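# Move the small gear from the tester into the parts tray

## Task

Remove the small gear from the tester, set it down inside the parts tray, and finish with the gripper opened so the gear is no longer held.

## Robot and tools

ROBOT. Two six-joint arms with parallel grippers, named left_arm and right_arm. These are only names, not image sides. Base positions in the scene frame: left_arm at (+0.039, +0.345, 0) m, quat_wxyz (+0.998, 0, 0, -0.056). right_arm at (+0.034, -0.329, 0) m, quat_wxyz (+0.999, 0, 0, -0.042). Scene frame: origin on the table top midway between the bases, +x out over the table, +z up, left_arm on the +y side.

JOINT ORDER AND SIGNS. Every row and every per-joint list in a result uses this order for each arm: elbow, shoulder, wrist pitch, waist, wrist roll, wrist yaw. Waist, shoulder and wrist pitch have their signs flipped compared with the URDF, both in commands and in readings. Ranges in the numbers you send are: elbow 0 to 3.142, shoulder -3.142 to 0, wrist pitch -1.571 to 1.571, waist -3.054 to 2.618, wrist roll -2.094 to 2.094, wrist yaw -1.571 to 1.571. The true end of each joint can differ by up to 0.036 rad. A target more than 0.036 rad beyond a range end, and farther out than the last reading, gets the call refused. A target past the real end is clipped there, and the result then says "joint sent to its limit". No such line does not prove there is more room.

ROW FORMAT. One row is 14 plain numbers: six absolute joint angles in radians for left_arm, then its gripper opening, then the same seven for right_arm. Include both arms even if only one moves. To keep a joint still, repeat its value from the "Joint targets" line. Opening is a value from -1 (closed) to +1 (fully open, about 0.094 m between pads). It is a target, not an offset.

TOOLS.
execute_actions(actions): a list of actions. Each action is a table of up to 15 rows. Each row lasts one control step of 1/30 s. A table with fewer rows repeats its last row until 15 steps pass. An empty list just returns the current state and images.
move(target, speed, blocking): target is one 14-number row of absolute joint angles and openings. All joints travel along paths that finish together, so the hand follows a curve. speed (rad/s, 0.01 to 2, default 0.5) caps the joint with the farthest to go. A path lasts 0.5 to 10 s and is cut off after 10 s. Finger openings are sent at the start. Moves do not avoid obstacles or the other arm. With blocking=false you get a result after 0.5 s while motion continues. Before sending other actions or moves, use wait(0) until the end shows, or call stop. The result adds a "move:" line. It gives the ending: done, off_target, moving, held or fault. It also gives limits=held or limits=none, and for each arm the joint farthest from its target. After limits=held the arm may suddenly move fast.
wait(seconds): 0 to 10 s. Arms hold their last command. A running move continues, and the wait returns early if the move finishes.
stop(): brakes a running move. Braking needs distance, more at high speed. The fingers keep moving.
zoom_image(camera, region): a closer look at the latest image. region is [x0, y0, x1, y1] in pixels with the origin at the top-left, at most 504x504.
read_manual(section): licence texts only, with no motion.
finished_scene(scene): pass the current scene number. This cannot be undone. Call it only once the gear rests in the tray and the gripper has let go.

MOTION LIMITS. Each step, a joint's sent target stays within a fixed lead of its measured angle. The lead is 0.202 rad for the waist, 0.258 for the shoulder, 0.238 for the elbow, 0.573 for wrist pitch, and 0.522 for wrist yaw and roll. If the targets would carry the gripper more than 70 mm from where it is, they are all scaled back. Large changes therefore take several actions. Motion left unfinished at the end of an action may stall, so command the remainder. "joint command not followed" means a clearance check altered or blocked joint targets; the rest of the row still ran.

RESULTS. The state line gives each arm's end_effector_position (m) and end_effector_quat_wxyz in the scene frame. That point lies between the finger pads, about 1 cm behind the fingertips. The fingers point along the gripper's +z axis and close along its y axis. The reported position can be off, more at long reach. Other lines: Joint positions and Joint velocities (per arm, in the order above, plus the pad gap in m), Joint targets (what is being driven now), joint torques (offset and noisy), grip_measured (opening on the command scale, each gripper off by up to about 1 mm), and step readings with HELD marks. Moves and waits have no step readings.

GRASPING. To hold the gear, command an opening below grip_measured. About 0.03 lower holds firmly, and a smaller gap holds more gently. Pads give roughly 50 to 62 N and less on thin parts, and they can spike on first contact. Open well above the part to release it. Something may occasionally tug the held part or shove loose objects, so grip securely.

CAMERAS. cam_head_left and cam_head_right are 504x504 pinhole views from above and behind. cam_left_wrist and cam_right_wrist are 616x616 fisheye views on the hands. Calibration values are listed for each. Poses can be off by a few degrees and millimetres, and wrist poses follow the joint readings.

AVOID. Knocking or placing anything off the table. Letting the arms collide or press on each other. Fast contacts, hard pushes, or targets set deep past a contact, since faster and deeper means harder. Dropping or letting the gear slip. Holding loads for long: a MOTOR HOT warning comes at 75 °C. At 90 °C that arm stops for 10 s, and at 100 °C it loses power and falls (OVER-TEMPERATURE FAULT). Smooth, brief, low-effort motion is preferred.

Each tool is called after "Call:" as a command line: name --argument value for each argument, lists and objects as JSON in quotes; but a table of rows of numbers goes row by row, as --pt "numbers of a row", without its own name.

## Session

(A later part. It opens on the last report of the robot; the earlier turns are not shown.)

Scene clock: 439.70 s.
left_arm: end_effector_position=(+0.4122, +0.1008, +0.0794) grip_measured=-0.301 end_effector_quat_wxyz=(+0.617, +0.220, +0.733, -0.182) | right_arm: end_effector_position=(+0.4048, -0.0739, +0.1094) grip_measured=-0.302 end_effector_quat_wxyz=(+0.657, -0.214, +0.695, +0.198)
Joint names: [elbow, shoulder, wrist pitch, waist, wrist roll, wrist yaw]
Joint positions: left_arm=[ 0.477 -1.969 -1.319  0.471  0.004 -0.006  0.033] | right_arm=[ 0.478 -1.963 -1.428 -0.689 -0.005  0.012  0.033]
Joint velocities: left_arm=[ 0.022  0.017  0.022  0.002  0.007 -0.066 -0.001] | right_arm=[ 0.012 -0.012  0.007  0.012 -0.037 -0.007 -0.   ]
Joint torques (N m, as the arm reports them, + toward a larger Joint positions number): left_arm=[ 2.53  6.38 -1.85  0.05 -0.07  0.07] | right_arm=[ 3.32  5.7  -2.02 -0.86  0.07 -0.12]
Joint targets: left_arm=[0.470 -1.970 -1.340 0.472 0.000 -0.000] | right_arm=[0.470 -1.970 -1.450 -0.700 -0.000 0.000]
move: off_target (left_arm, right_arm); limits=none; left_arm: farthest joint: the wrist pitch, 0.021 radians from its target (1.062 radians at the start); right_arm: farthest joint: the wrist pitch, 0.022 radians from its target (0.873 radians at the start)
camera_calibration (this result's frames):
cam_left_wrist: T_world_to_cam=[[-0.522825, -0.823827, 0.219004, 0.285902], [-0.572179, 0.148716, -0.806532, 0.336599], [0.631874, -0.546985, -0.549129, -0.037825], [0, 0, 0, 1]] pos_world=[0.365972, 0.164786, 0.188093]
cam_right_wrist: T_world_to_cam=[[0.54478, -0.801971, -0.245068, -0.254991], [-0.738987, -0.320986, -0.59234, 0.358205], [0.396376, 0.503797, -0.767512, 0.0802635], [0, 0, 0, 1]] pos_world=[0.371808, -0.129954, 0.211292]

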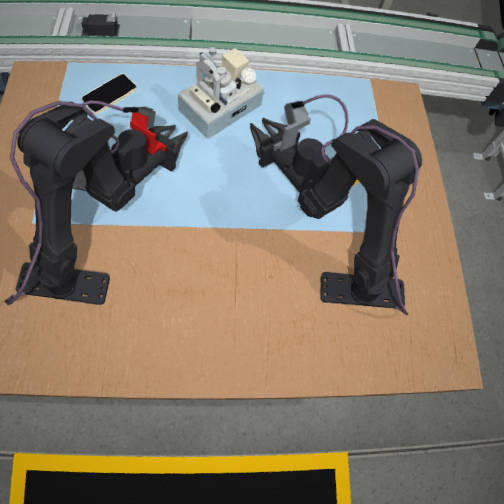

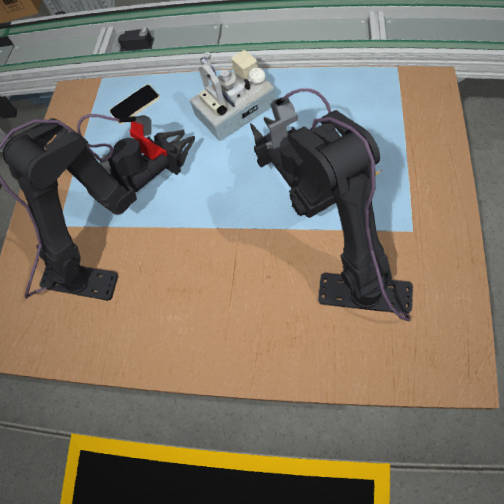

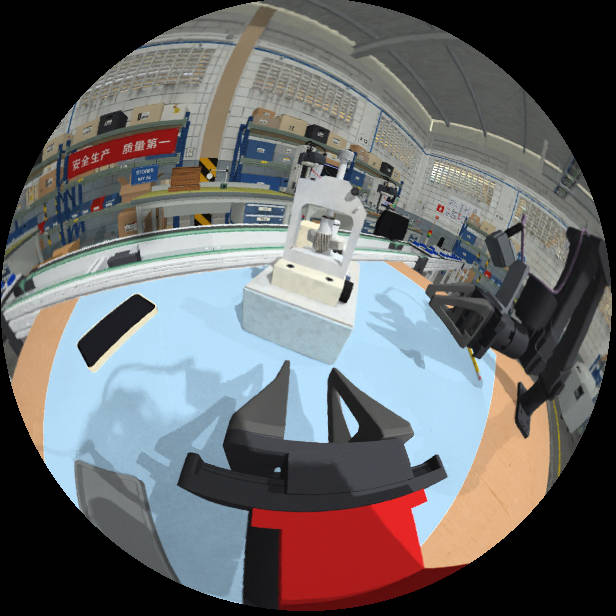

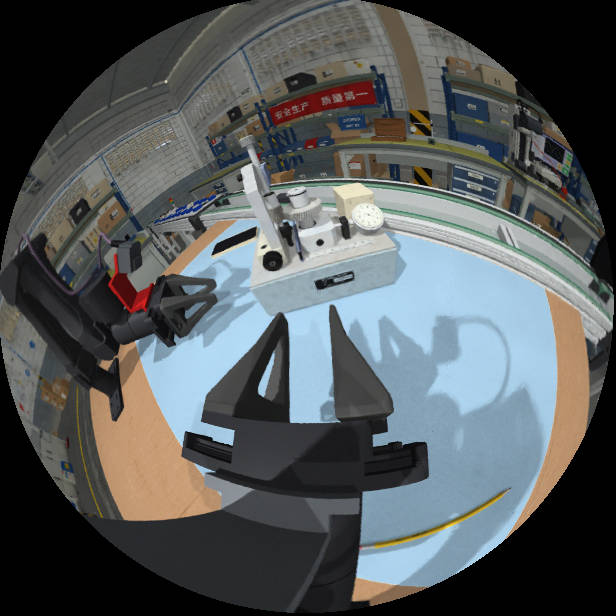

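Call:
zoom_image --camera "cam_left_wrist" --region '[265, 150, 385, 310]'

Call:
zoom_image --camera "cam_right_wrist" --region '[230, 130, 380, 280]'

Region (265, 150, 385, 310) of cam_left_wrist's 616x616 image, scaled by 3.150, with more detail than that image has; it fills the left 378 columns of this view, and the rest is white.

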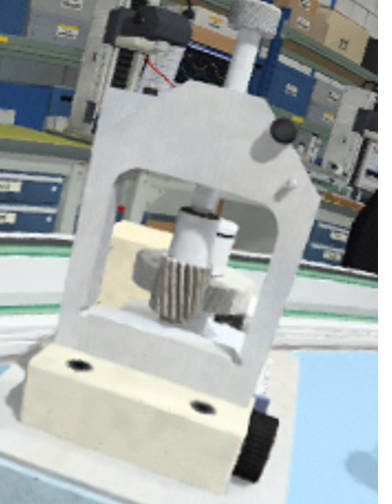

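Region (230, 130, 380, 280) of cam_right_wrist's 616x616 image, scaled by 3.360, with more detail than that image has.

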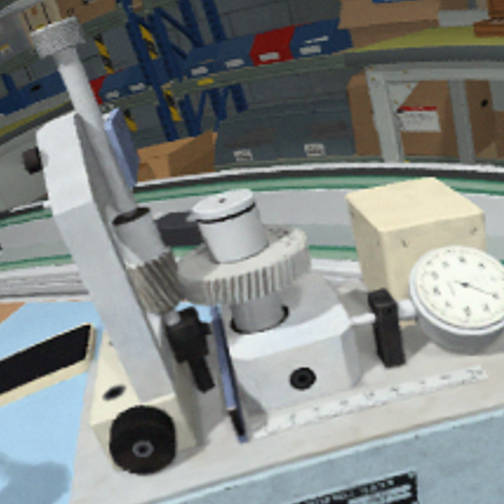

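Call:
move --target '[1.5,-1.5,0.6,0.476,0,0,-0.35, 0.75,-1.45,-0.5,-0.66,0,0,-0.3]' --speed 1.2

Call:
move --target '[2.236,-2.077,0.93,0.476,0,0,-0.35, 0.75,-1.45,-0.5,-0.66,0,0,-0.3]' --speed 0.6

Call:
move --target '[2.262,-2.152,0.865,0.476,0,0,-0.35, 0.75,-1.45,-0.5,-0.66,0,0,-0.3]' --speed 0.1

Call:
zoom_image --camera "cam_left_wrist" --region '[250, 300, 370, 440]'

Call:
zoom_image --camera "cam_right_wrist" --region '[190, 130, 340, 290]'

Scene clock: 484.80 s.
left_arm: end_effector_position=(+0.4172, +0.0975, +0.2875) grip_measured=-0.349 end_effector_quat_wxyz=(+0.435, +0.257, +0.853, -0.128) | right_arm: end_effector_position=(+0.4148, -0.0769, +0.1993) grip_measured=-0.302 end_effector_quat_wxyz=(+0.593, -0.226, +0.753, +0.172)
Joint names: [elbow, shoulder, wrist pitch, waist, wrist roll, wrist yaw]
Joint positions: left_arm=[ 1.478 -1.512  0.596  0.471  0.004 -0.005  0.031] | right_arm=[ 0.726 -1.476 -0.51  -0.671 -0.005  0.012  0.033]
Joint velocities: left_arm=[ 0.002  0.007  0.007 -0.002  0.007 -0.051  0.   ] | right_arm=[-0.002 -0.022 -0.037  0.012 -0.022  0.022  0.   ]
Joint torques (N m, as the arm reports them, + toward a larger Joint positions number): left_arm=[ 7.96  6.76 -1.4   0.42 -0.07  0.07] | right_arm=[ 9.41  6.83 -1.78  0.86  0.05 -0.12]
Joint targets: left_arm=[1.500 -1.500 0.600 0.476 0.000 0.000] | right_arm=[0.750 -1.450 -0.500 -0.660 0.000 0.000]
move: off_target (left_arm, right_arm); limits=none; left_arm: farthest joint: the elbow, 0.022 radians from its target (1.023 radians at the start); right_arm: farthest joint: the shoulder, 0.026 radians from its target (0.513 radians at the start)
camera_calibration (this result's frames):
cam_left_wrist: T_world_to_cam=[[-0.444195, -0.875801, 0.188848, 0.221085], [-0.820686, 0.313194, -0.477895, 0.500916], [0.359395, -0.367263, -0.857877, 0.256419], [0, 0, 0, 1]] pos_world=[0.417144, 0.130916, 0.417609]
cam_right_wrist: T_world_to_cam=[[0.493406, -0.836136, -0.23964, -0.223233], [-0.823168, -0.359882, -0.439179, 0.419361], [0.280972, 0.413958, -0.865849, 0.207383], [0, 0, 0, 1]] pos_world=[0.39708, -0.121581, 0.310242]

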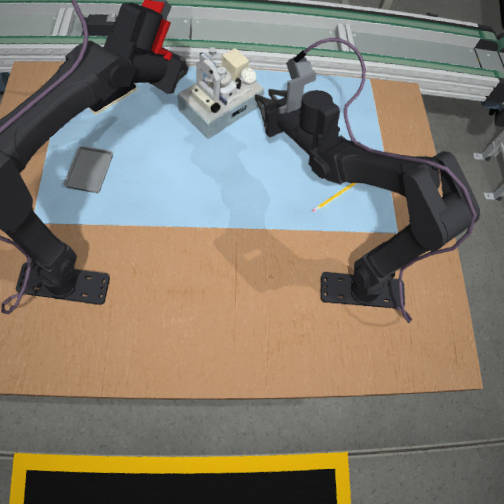

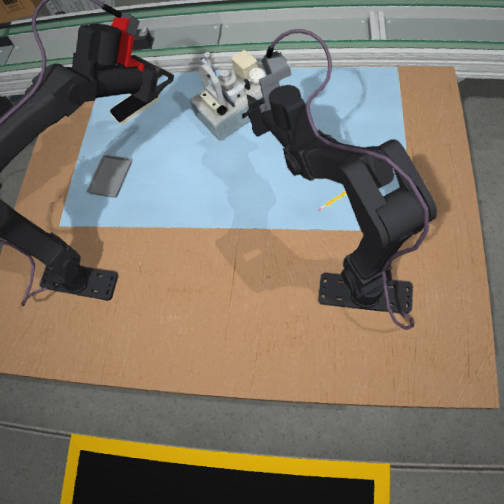

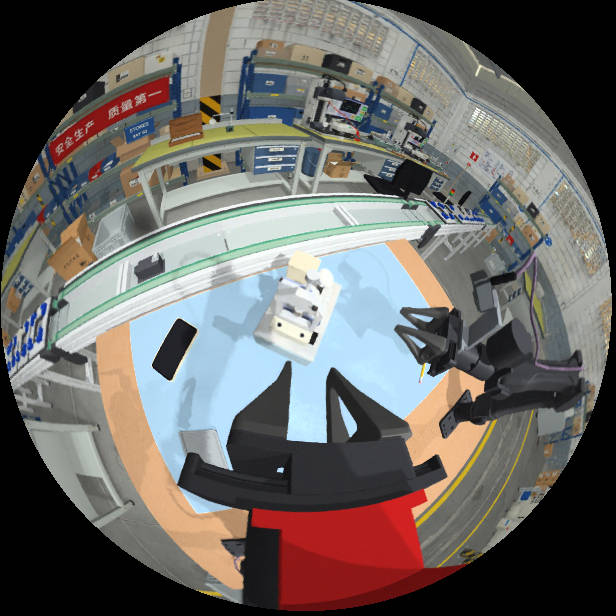

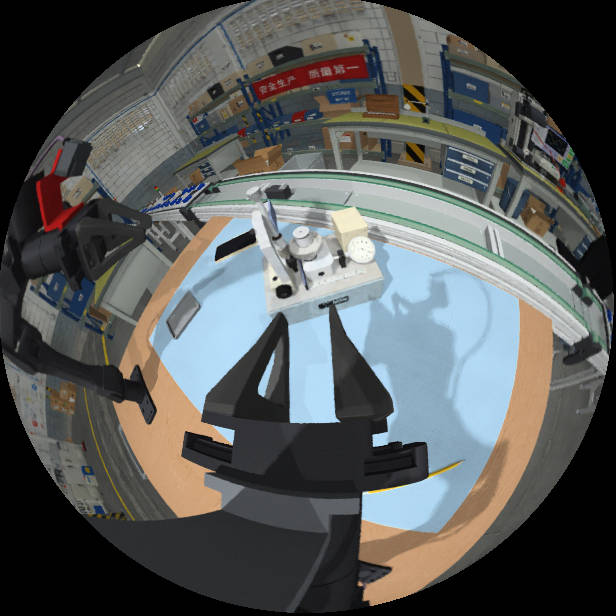

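Scene clock: 486.70 s.
left_arm: end_effector_position=(+0.5057, +0.0389, +0.2584) grip_measured=-0.349 end_effector_quat_wxyz=(+0.359, +0.268, +0.888, -0.105) | right_arm: end_effector_position=(+0.4148, -0.0769, +0.1992) grip_measured=-0.302 end_effector_quat_wxyz=(+0.593, -0.226, +0.754, +0.172)
Joint names: [elbow, shoulder, wrist pitch, waist, wrist roll, wrist yaw]
Joint positions: left_arm=[ 2.206 -2.086  0.925  0.471  0.004 -0.005  0.031] | right_arm=[ 0.726 -1.476 -0.51  -0.671 -0.005  0.012  0.033]
Joint velocities: left_arm=[-0.002  0.017  0.007 -0.007 -0.037 -0.095 -0.002] | right_arm=[ 0.002  0.002 -0.007  0.017 -0.051 -0.037 -0.001]
Joint torques (N m, as the arm reports them, + toward a larger Joint positions number): left_arm=[ 8.19 10.65 -1.22  0.4  -0.07  0.06] | right_arm=[ 9.5   6.95 -1.75  0.93  0.04 -0.14]
Joint targets: left_arm=[2.236 -2.077 0.930 0.476 -0.000 -0.000] | right_arm=[0.750 -1.450 -0.500 -0.660 -0.000 -0.000]
move: off_target (left_arm, right_arm); limits=none; left_arm: farthest joint: the elbow, 0.030 radians from its target (0.758 radians at the start); right_arm: farthest joint: the shoulder, 0.026 radians from its target (0.026 radians at the start)
camera_calibration (this result's frames):
cam_left_wrist: T_world_to_cam=[[-0.418239, -0.89296, 0.166425, 0.207995], [-0.879096, 0.351809, -0.321592, 0.565615], [0.228619, -0.280806, -0.932138, 0.260031], [0, 0, 0, 1]] pos_world=[0.524774, 0.0597616, 0.389667]
cam_right_wrist: T_world_to_cam=[[0.493329, -0.836187, -0.23962, -0.223233], [-0.823308, -0.359975, -0.438842, 0.419284], [0.280696, 0.413775, -0.866025, 0.207449], [0, 0, 0, 1]] pos_world=[0.397097, -0.12157, 0.310165]

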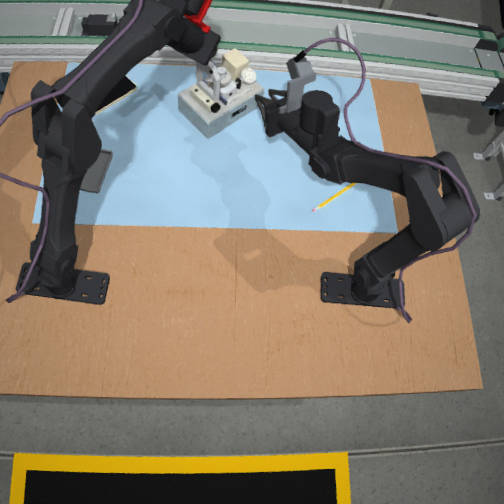

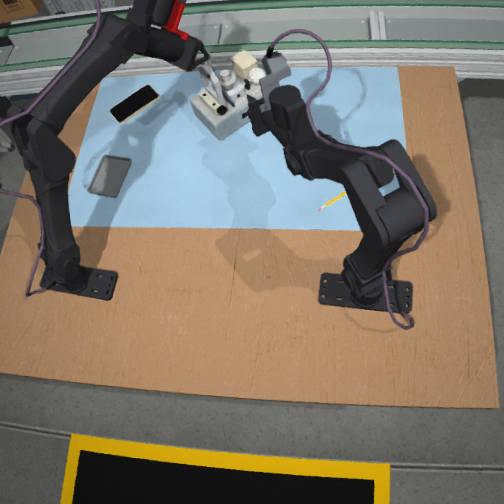

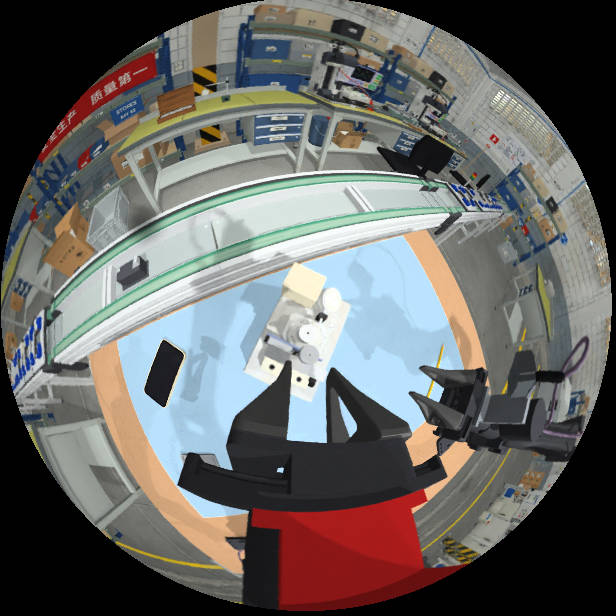

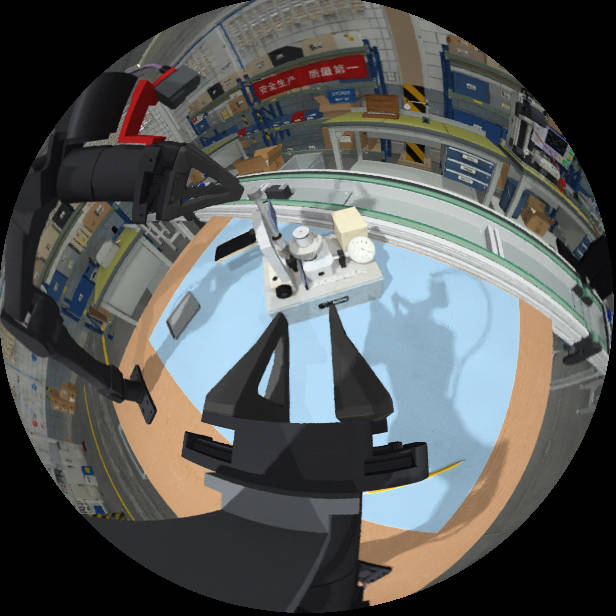

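Scene clock: 487.83 s.
left_arm: end_effector_position=(+0.5212, +0.0287, +0.2372) grip_measured=-0.349 end_effector_quat_wxyz=(+0.357, +0.268, +0.889, -0.104) | right_arm: end_effector_position=(+0.4148, -0.0769, +0.1992) grip_measured=-0.302 end_effector_quat_wxyz=(+0.593, -0.226, +0.754, +0.172)
Joint names: [elbow, shoulder, wrist pitch, waist, wrist roll, wrist yaw]
Joint positions: left_arm=[ 2.232 -2.156  0.886  0.471  0.004 -0.005  0.031] | right_arm=[ 0.726 -1.476 -0.51  -0.671 -0.005  0.012  0.033]
Joint velocities: left_arm=[ 0.002  0.007  0.037  0.012 -0.066  0.007  0.001] | right_arm=[ 0.002 -0.002  0.007  0.007 -0.007 -0.022  0.   ]
Joint torques (N m, as the arm reports them, + toward a larger Joint positions number): left_arm=[ 8.32 10.82 -1.46  0.4  -0.07  0.06] | right_arm=[ 9.5   6.91 -1.74  0.79  0.04 -0.13]
Joint targets: left_arm=[2.262 -2.152 0.865 0.476 -0.000 -0.000] | right_arm=[0.750 -1.450 -0.500 -0.660 0.000 0.000]
move: off_target (left_arm, right_arm); limits=none; left_arm: farthest joint: the elbow, 0.030 radians from its target (0.056 radians at the start); right_arm: farthest joint: the shoulder, 0.026 radians from its target (0.026 radians at the start)
camera_calibration (this result's frames):
cam_left_wrist: T_world_to_cam=[[-0.4175, -0.893449, 0.165656, 0.208661], [-0.880517, 0.352749, -0.316635, 0.575552], [0.224462, -0.278058, -0.93397, 0.236451], [0, 0, 0, 1]] pos_world=[0.540825, 0.0491496, 0.368512]
cam_right_wrist: T_world_to_cam=[[0.493329, -0.836187, -0.23962, -0.223233], [-0.823308, -0.359975, -0.438842, 0.419284], [0.280696, 0.413775, -0.866025, 0.207449], [0, 0, 0, 1]] pos_world=[0.397097, -0.12157, 0.310165]

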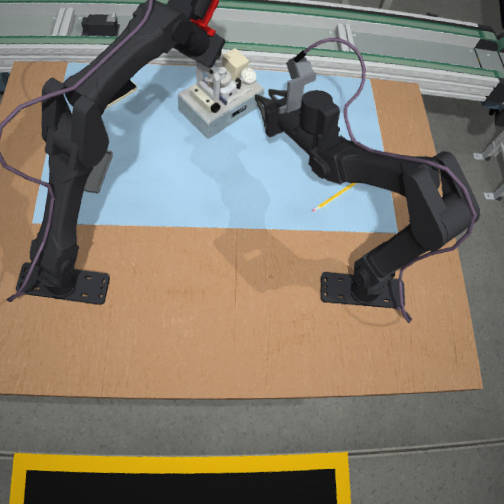

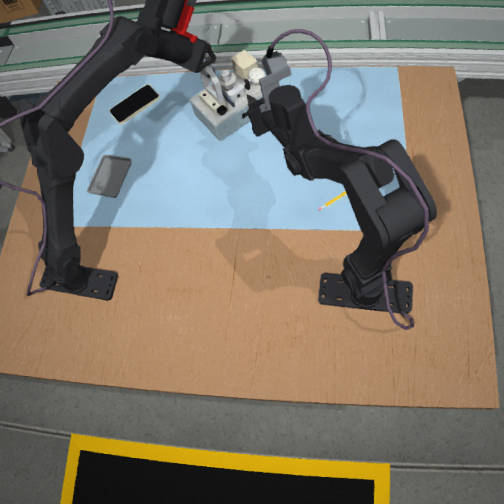

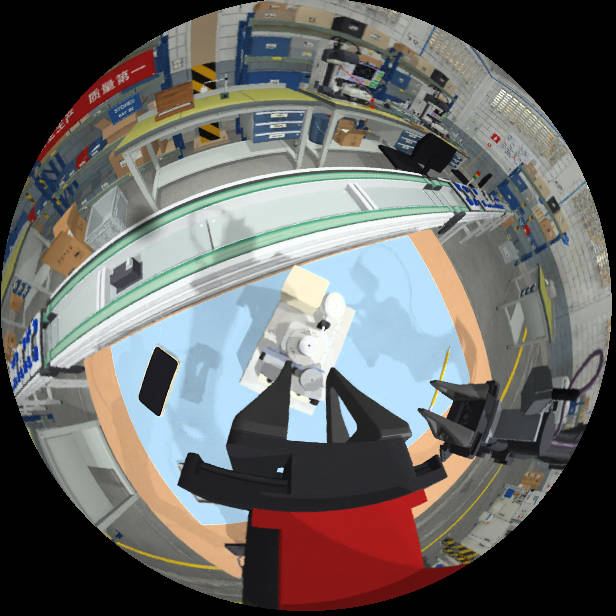

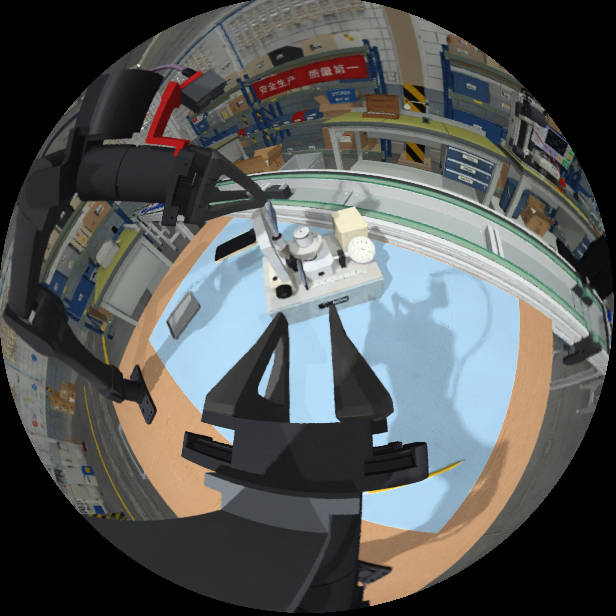

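Region (250, 300, 370, 440) of cam_left_wrist's 616x616 image, scaled by 3.600, with more detail than that image has; it fills the left 432 columns of this view, and the rest is white.

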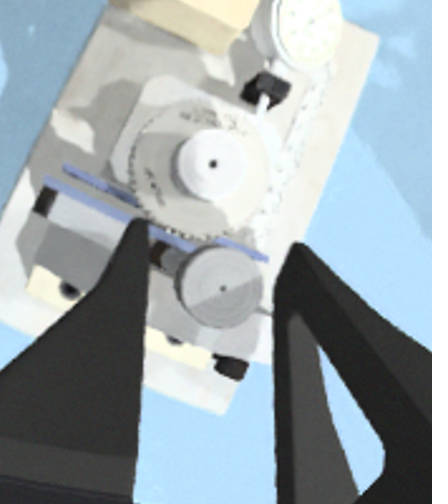

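Region (190, 130, 340, 290) of cam_right_wrist's 616x616 image, scaled by 3.150, with more detail than that image has; it fills the left 472 columns of this view, and the rest is white.

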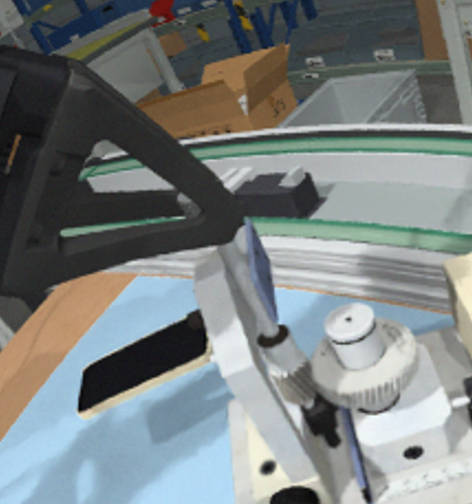

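Call:
execute_actions --actions '[[[2.262,-2.152,0.865,0.478,0,0,-0.62, 0.75,-1.45,-0.5,-0.66,0,0,-0.3]],[[2.262,-2.152,0.865,0.478,0,0,-0.735, 0.75,-1.45,-0.5,-0.66,0,0,-0.3]]]'

Call:
move --target '[2.28,-2.05,0.84,0.476,0,0,-0.735, 0.75,-1.45,-0.5,-0.66,0,0,-0.3]' --speed 0.05

Call:
zoom_image --camera "cam_right_wrist" --region '[190, 130, 340, 290]'

Scene clock: 495.43 s.
left_arm: end_effector_position=(+0.5212, +0.0285, +0.2374) grip_measured=-0.703 end_effector_quat_wxyz=(+0.357, +0.268, +0.889, -0.105) | right_arm: end_effector_position=(+0.4148, -0.0769, +0.1992) grip_measured=-0.302 end_effector_quat_wxyz=(+0.593, -0.226, +0.754, +0.172)
Joint names: [elbow, shoulder, wrist pitch, waist, wrist roll, wrist yaw]
Joint positions: left_arm=[ 2.232 -2.156  0.885  0.471  0.004 -0.004  0.014] | right_arm=[ 0.726 -1.476 -0.51  -0.671 -0.005  0.012  0.033]
Joint velocities: left_arm=[ 0.022  0.002  0.051 -0.007  0.007 -0.022 -0.   ] | right_arm=[-0.012  0.032  0.037 -0.007  0.022  0.022 -0.001]
Joint torques (N m, as the arm reports them, + toward a larger Joint positions number): left_arm=[ 8.32 10.8  -1.45  0.6  -0.07  0.04] | right_arm=[ 9.54  7.04 -1.74  0.9   0.03 -0.12]
Joint targets: left_arm=[2.262 -2.152 0.865 0.478 0.000 -0.000] | right_arm=[0.750 -1.450 -0.500 -0.660 -0.000 -0.000]
Step readings (joint positions; steps 1 to 15: 1st action; 16 to 30: 2nd action):
0: left_arm=[2.232 -2.156 0.885 0.471 0.004 -0.005] | right_arm=[0.726 -1.476 -0.510 -0.671 -0.005 0.012]
1: left_arm=[2.232 -2.156 0.885 0.471 0.004 -0.005] | right_arm=[0.726 -1.476 -0.510 -0.671 -0.005 0.012]
2: left_arm=[2.232 -2.156 0.885 0.471 0.004 -0.005] | right_arm=[0.726 -1.476 -0.510 -0.671 -0.005 0.012]
4: left_arm=[2.232 -2.156 0.885 0.471 0.004 -0.005] | right_arm=[0.726 -1.476 -0.510 -0.671 -0.005 0.012]
8: left_arm=[2.232 -2.156 0.885 0.471 0.004 -0.005] | right_arm=[0.726 -1.476 -0.510 -0.671 -0.005 0.012]
15: left_arm=[2.232 -2.156 0.885 0.471 0.004 -0.005] | right_arm=[0.726 -1.476 -0.510 -0.671 -0.005 0.012]
16: left_arm=[2.232 -2.156 0.885 0.471 0.004 -0.004] | right_arm=[0.726 -1.476 -0.510 -0.671 -0.005 0.012]
17: left_arm=[2.232 -2.156 0.885 0.471 0.004 -0.004] | right_arm=[0.726 -1.476 -0.510 -0.671 -0.005 0.012]
19: left_arm=[2.232 -2.156 0.885 0.471 0.004 -0.004] | right_arm=[0.726 -1.476 -0.510 -0.671 -0.005 0.012]
23: left_arm=[2.232 -2.156 0.885 0.471 0.004 -0.004] | right_arm=[0.726 -1.476 -0.510 -0.671 -0.005 0.012]
30: Joint positions above
camera_calibration (this result's frames):
cam_left_wrist: T_world_to_cam=[[-0.418235, -0.892935, 0.166574, 0.208571], [-0.880182, 0.353092, -0.317185, 0.575629], [0.22441, -0.279273, -0.93362, 0.236482], [0, 0, 0, 1]] pos_world=[0.540821, 0.0490338, 0.368623]
cam_right_wrist: T_world_to_cam=[[0.493329, -0.836187, -0.23962, -0.223233], [-0.823308, -0.359975, -0.438842, 0.419284], [0.280696, 0.413775, -0.866025, 0.207449], [0, 0, 0, 1]] pos_world=[0.397097, -0.12157, 0.310165]

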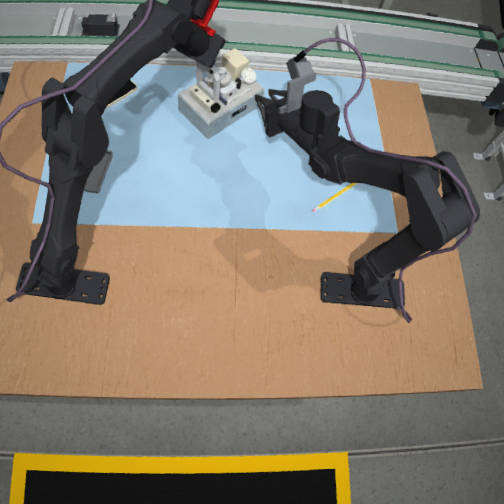

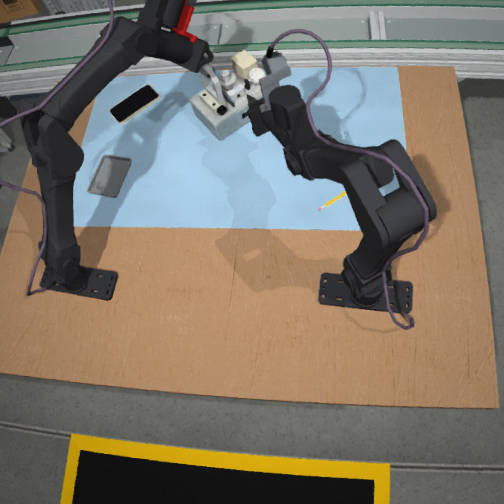

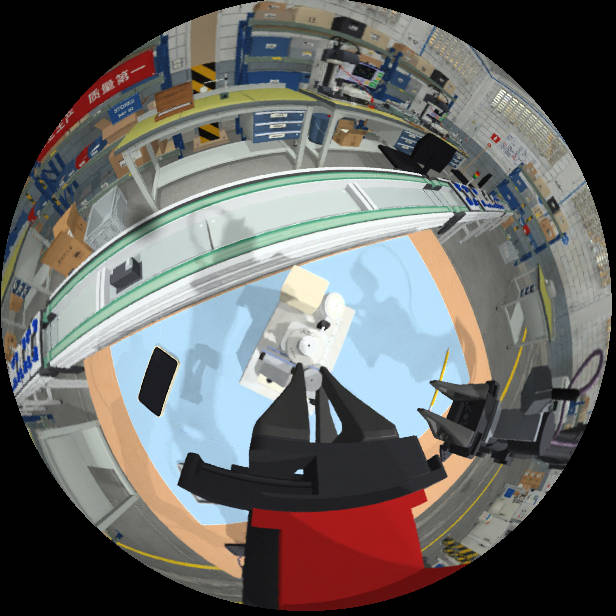

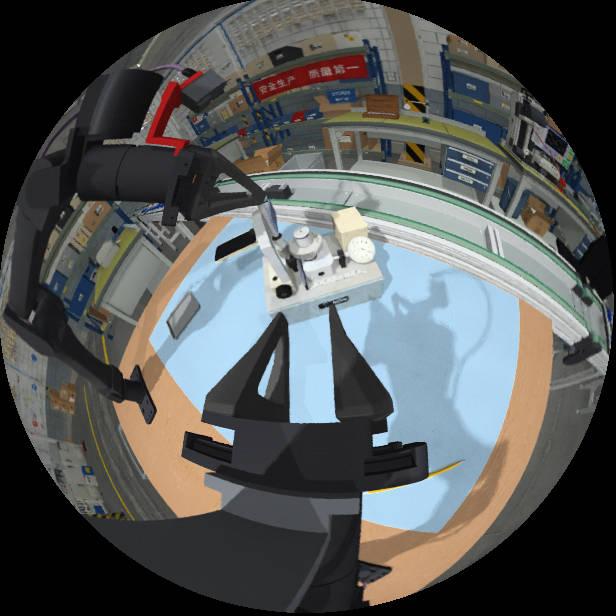

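Scene clock: 497.77 s.
left_arm: end_effector_position=(+0.5207, +0.0288, +0.2500) grip_measured=-0.703 end_effector_quat_wxyz=(+0.370, +0.267, +0.883, -0.109) | right_arm: end_effector_position=(+0.4148, -0.0769, +0.1992) grip_measured=-0.302 end_effector_quat_wxyz=(+0.593, -0.226, +0.754, +0.172)
Joint names: [elbow, shoulder, wrist pitch, waist, wrist roll, wrist yaw]
Joint positions: left_arm=[ 2.232 -2.136  0.875  0.471  0.004 -0.004  0.014] | right_arm=[ 0.726 -1.476 -0.51  -0.671 -0.005  0.012  0.033]
Joint velocities: left_arm=[ 0.002  0.007  0.037 -0.002  0.007 -0.007 -0.001] | right_arm=[-0.002 -0.012 -0.022  0.007 -0.051 -0.007 -0.   ]
Joint torques (N m, as the arm reports them, + toward a larger Joint positions number): left_arm=[ 9.66 17.2  -1.6   0.47 -0.07  0.05] | right_arm=[ 9.57  6.92 -1.75  0.74  0.05 -0.1 ]
Joint targets: left_arm=[2.280 -2.050 0.840 0.476 0.000 -0.000] | right_arm=[0.750 -1.450 -0.500 -0.660 0.000 0.000]
move: off_target (left_arm, right_arm); limits=none; left_arm: farthest joint: the shoulder, 0.086 radians from its target (0.106 radians at the start); right_arm: farthest joint: the shoulder, 0.026 radians from its target (0.026 radians at the start)
camera_calibration (this result's frames):
cam_left_wrist: T_world_to_cam=[[-0.422422, -0.890167, 0.170771, 0.207606], [-0.871967, 0.347661, -0.344682, 0.581827], [0.247454, -0.294508, -0.923056, 0.234273], [0, 0, 0, 1]] pos_world=[0.537059, 0.0515205, 0.381339]
cam_right_wrist: T_world_to_cam=[[0.493329, -0.836187, -0.23962, -0.223233], [-0.823308, -0.359975, -0.438842, 0.419284], [0.280696, 0.413775, -0.866025, 0.207449], [0, 0, 0, 1]] pos_world=[0.397097, -0.12157, 0.310165]

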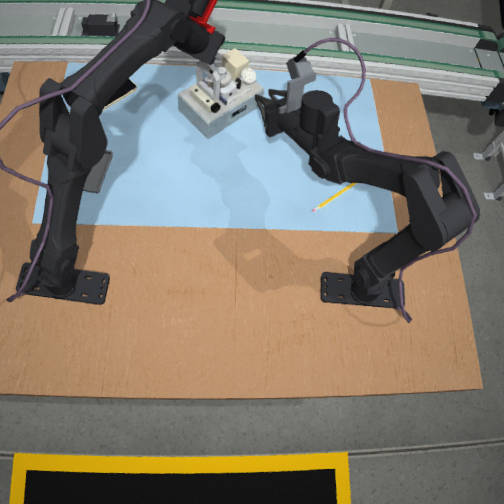

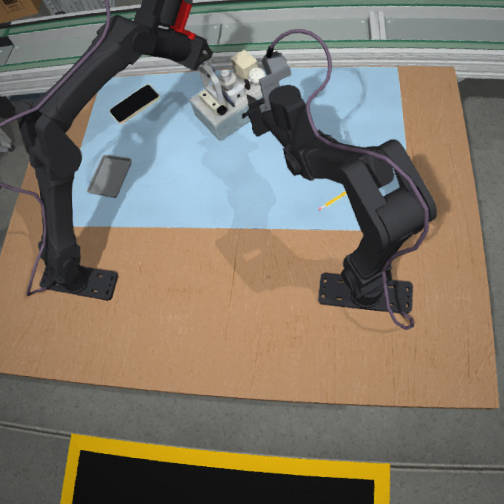

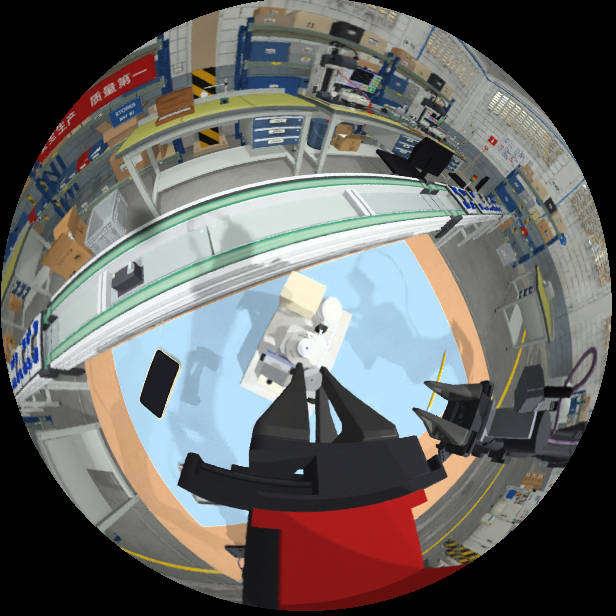

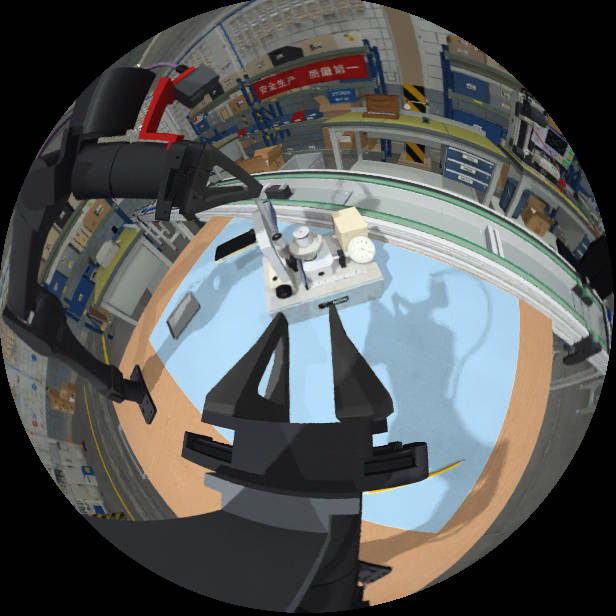

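Region (190, 130, 340, 290) of cam_right_wrist's 616x616 image, scaled by 3.150, with more detail than that image has; it fills the left 472 columns of this view, and the rest is white.

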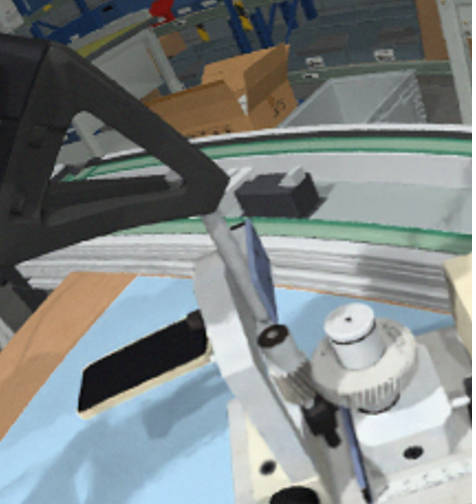

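Call:
execute_actions --actions '[]'

Scene clock: 517.47 s.
left_arm: end_effector_position=(+0.5207, +0.0288, +0.2500) grip_measured=-0.703 end_effector_quat_wxyz=(+0.370, +0.267, +0.883, -0.109) | right_arm: end_effector_position=(+0.4148, -0.0769, +0.1992) grip_measured=-0.302 end_effector_quat_wxyz=(+0.593, -0.226, +0.754, +0.172)
Joint names: [elbow, shoulder, wrist pitch, waist, wrist roll, wrist yaw]
Joint positions: left_arm=[ 2.232 -2.136  0.875  0.471  0.004 -0.004  0.014] | right_arm=[ 0.726 -1.476 -0.51  -0.671 -0.005  0.012  0.033]
Joint velocities: left_arm=[-0.022  0.017 -0.007 -0.002  0.022 -0.051 -0.001] | right_arm=[-0.022  0.012  0.051  0.007 -0.037 -0.037 -0.   ]
Joint torques (N m, as the arm reports them, + toward a larger Joint positions number): left_arm=[ 9.7  17.19 -1.61  0.41 -0.07  0.06] | right_arm=[ 9.5   7.01 -1.74  0.86  0.06 -0.13]
Joint targets: left_arm=[2.280 -2.050 0.840 0.476 -0.000 -0.000] | right_arm=[0.750 -1.450 -0.500 -0.660 0.000 0.000]
camera_calibration (this result's frames):
cam_left_wrist: T_world_to_cam=[[-0.422422, -0.890167, 0.170771, 0.207606], [-0.871967, 0.347661, -0.344682, 0.581827], [0.247454, -0.294508, -0.923056, 0.234273], [0, 0, 0, 1]] pos_world=[0.537059, 0.0515205, 0.381339]
cam_right_wrist: T_world_to_cam=[[0.493329, -0.836187, -0.23962, -0.223233], [-0.823308, -0.359975, -0.438842, 0.419284], [0.280696, 0.413775, -0.866025, 0.207449], [0, 0, 0, 1]] pos_world=[0.397097, -0.12157, 0.310165]

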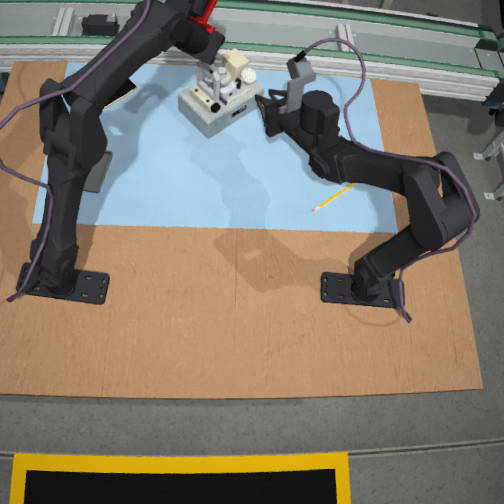

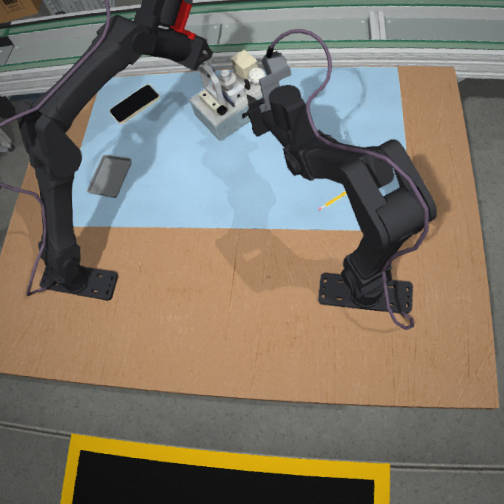

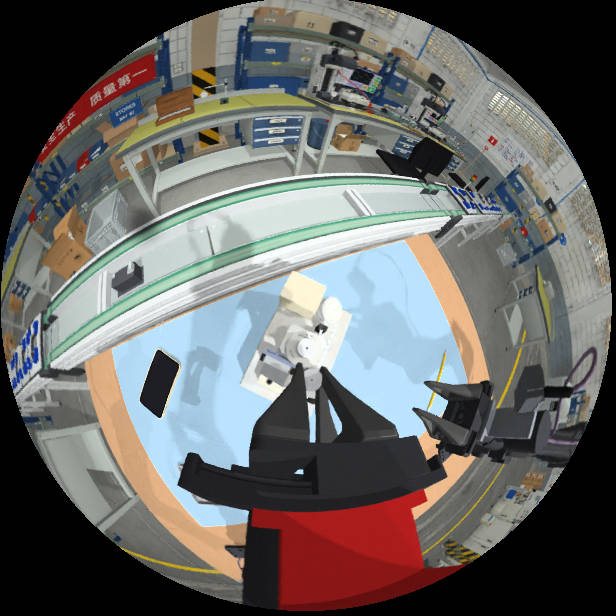

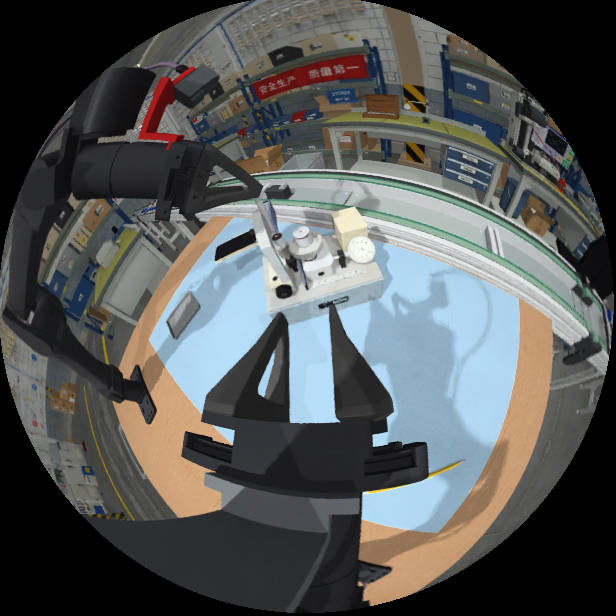

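Call:
move --target '[2.26,-2.115,0.87,0.476,0,0,-0.735,0.75,-1.45,-0.5,-0.66,0,0,-0.3]' --speed 0.1

Call:
zoom_image --camera "cam_right_wrist" --region '[240,170,380,310]'

Scene clock: 524.53 s.
left_arm: end_effector_position=(+0.5212, +0.0284, +0.2373) grip_measured=-0.703 end_effector_quat_wxyz=(+0.357, +0.268, +0.889, -0.105) | right_arm: end_effector_position=(+0.4148, -0.0769, +0.1992) grip_measured=-0.302 end_effector_quat_wxyz=(+0.593, -0.226, +0.754, +0.172)
Joint names: [elbow, shoulder, wrist pitch, waist, wrist roll, wrist yaw]
Joint positions: left_arm=[ 2.23  -2.155  0.883  0.471  0.004 -0.004  0.014] | right_arm=[ 0.726 -1.476 -0.51  -0.671 -0.005  0.012  0.033]
Joint velocities: left_arm=[-0.017  0.002 -0.007  0.007 -0.007  0.081 -0.001] | right_arm=[-0.002 -0.002  0.007  0.027 -0.022  0.022 -0.001]
Joint torques (N m, as the arm reports them, + toward a larger Joint positions number): left_arm=[ 8.38 13.64 -1.38  0.42 -0.07  0.05] | right_arm=[ 9.43  7.   -1.73  0.81  0.04 -0.14]
Joint targets: left_arm=[2.260 -2.115 0.870 0.476 0.000 0.000] | right_arm=[0.750 -1.450 -0.500 -0.660 -0.000 0.000]
move: off_target (left_arm, right_arm); limits=none; left_arm: farthest joint: the shoulder, 0.040 radians from its target (0.021 radians at the start); right_arm: farthest joint: the shoulder, 0.026 radians from its target (0.026 radians at the start)
camera_calibration (this result's frames):
cam_left_wrist: T_world_to_cam=[[-0.418551, -0.892716, 0.166953, 0.208584], [-0.879935, 0.353117, -0.317841, 0.575625], [0.224788, -0.27994, -0.933329, 0.236162], [0, 0, 0, 1]] pos_world=[0.540729, 0.0490546, 0.36855]
cam_right_wrist: T_world_to_cam=[[0.493329, -0.836187, -0.23962, -0.223233], [-0.823308, -0.359975, -0.438842, 0.419284], [0.280696, 0.413775, -0.866025, 0.207449], [0, 0, 0, 1]] pos_world=[0.397097, -0.12157, 0.310165]

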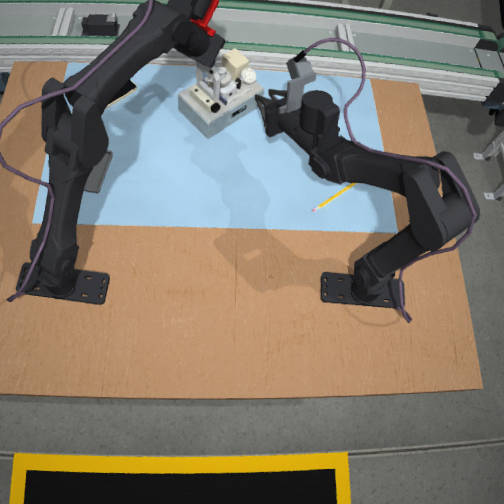

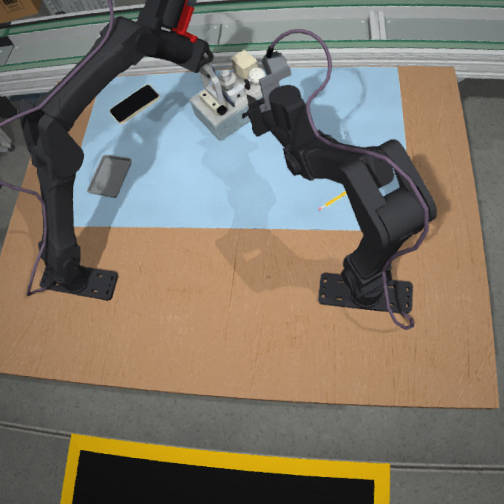

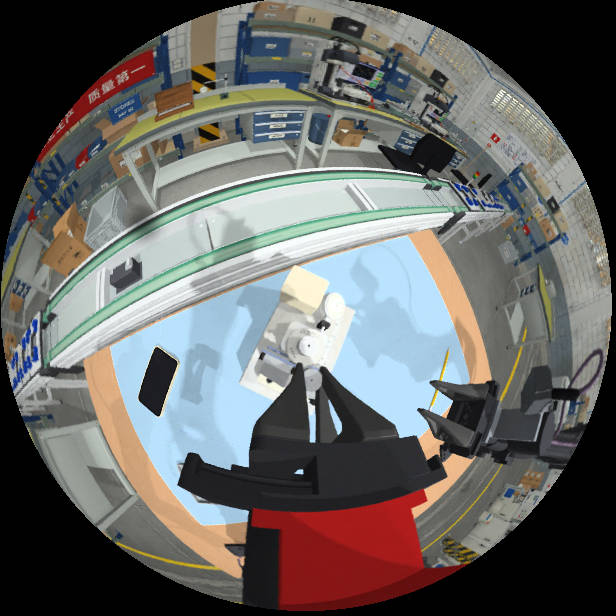

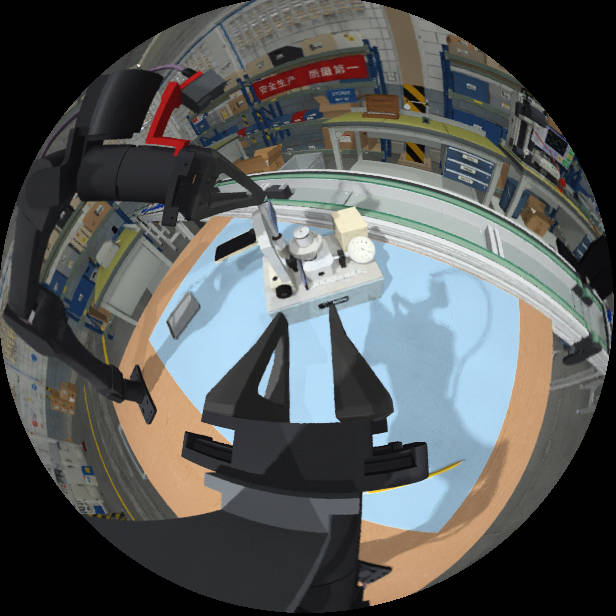

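Region (240, 170, 380, 310) of cam_right_wrist's 616x616 image, scaled by 3.600, with more detail than that image has.

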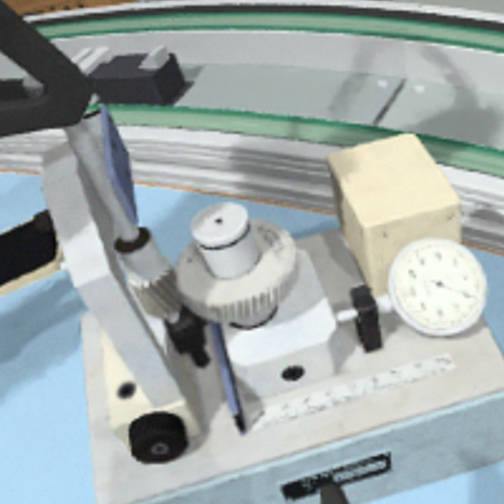

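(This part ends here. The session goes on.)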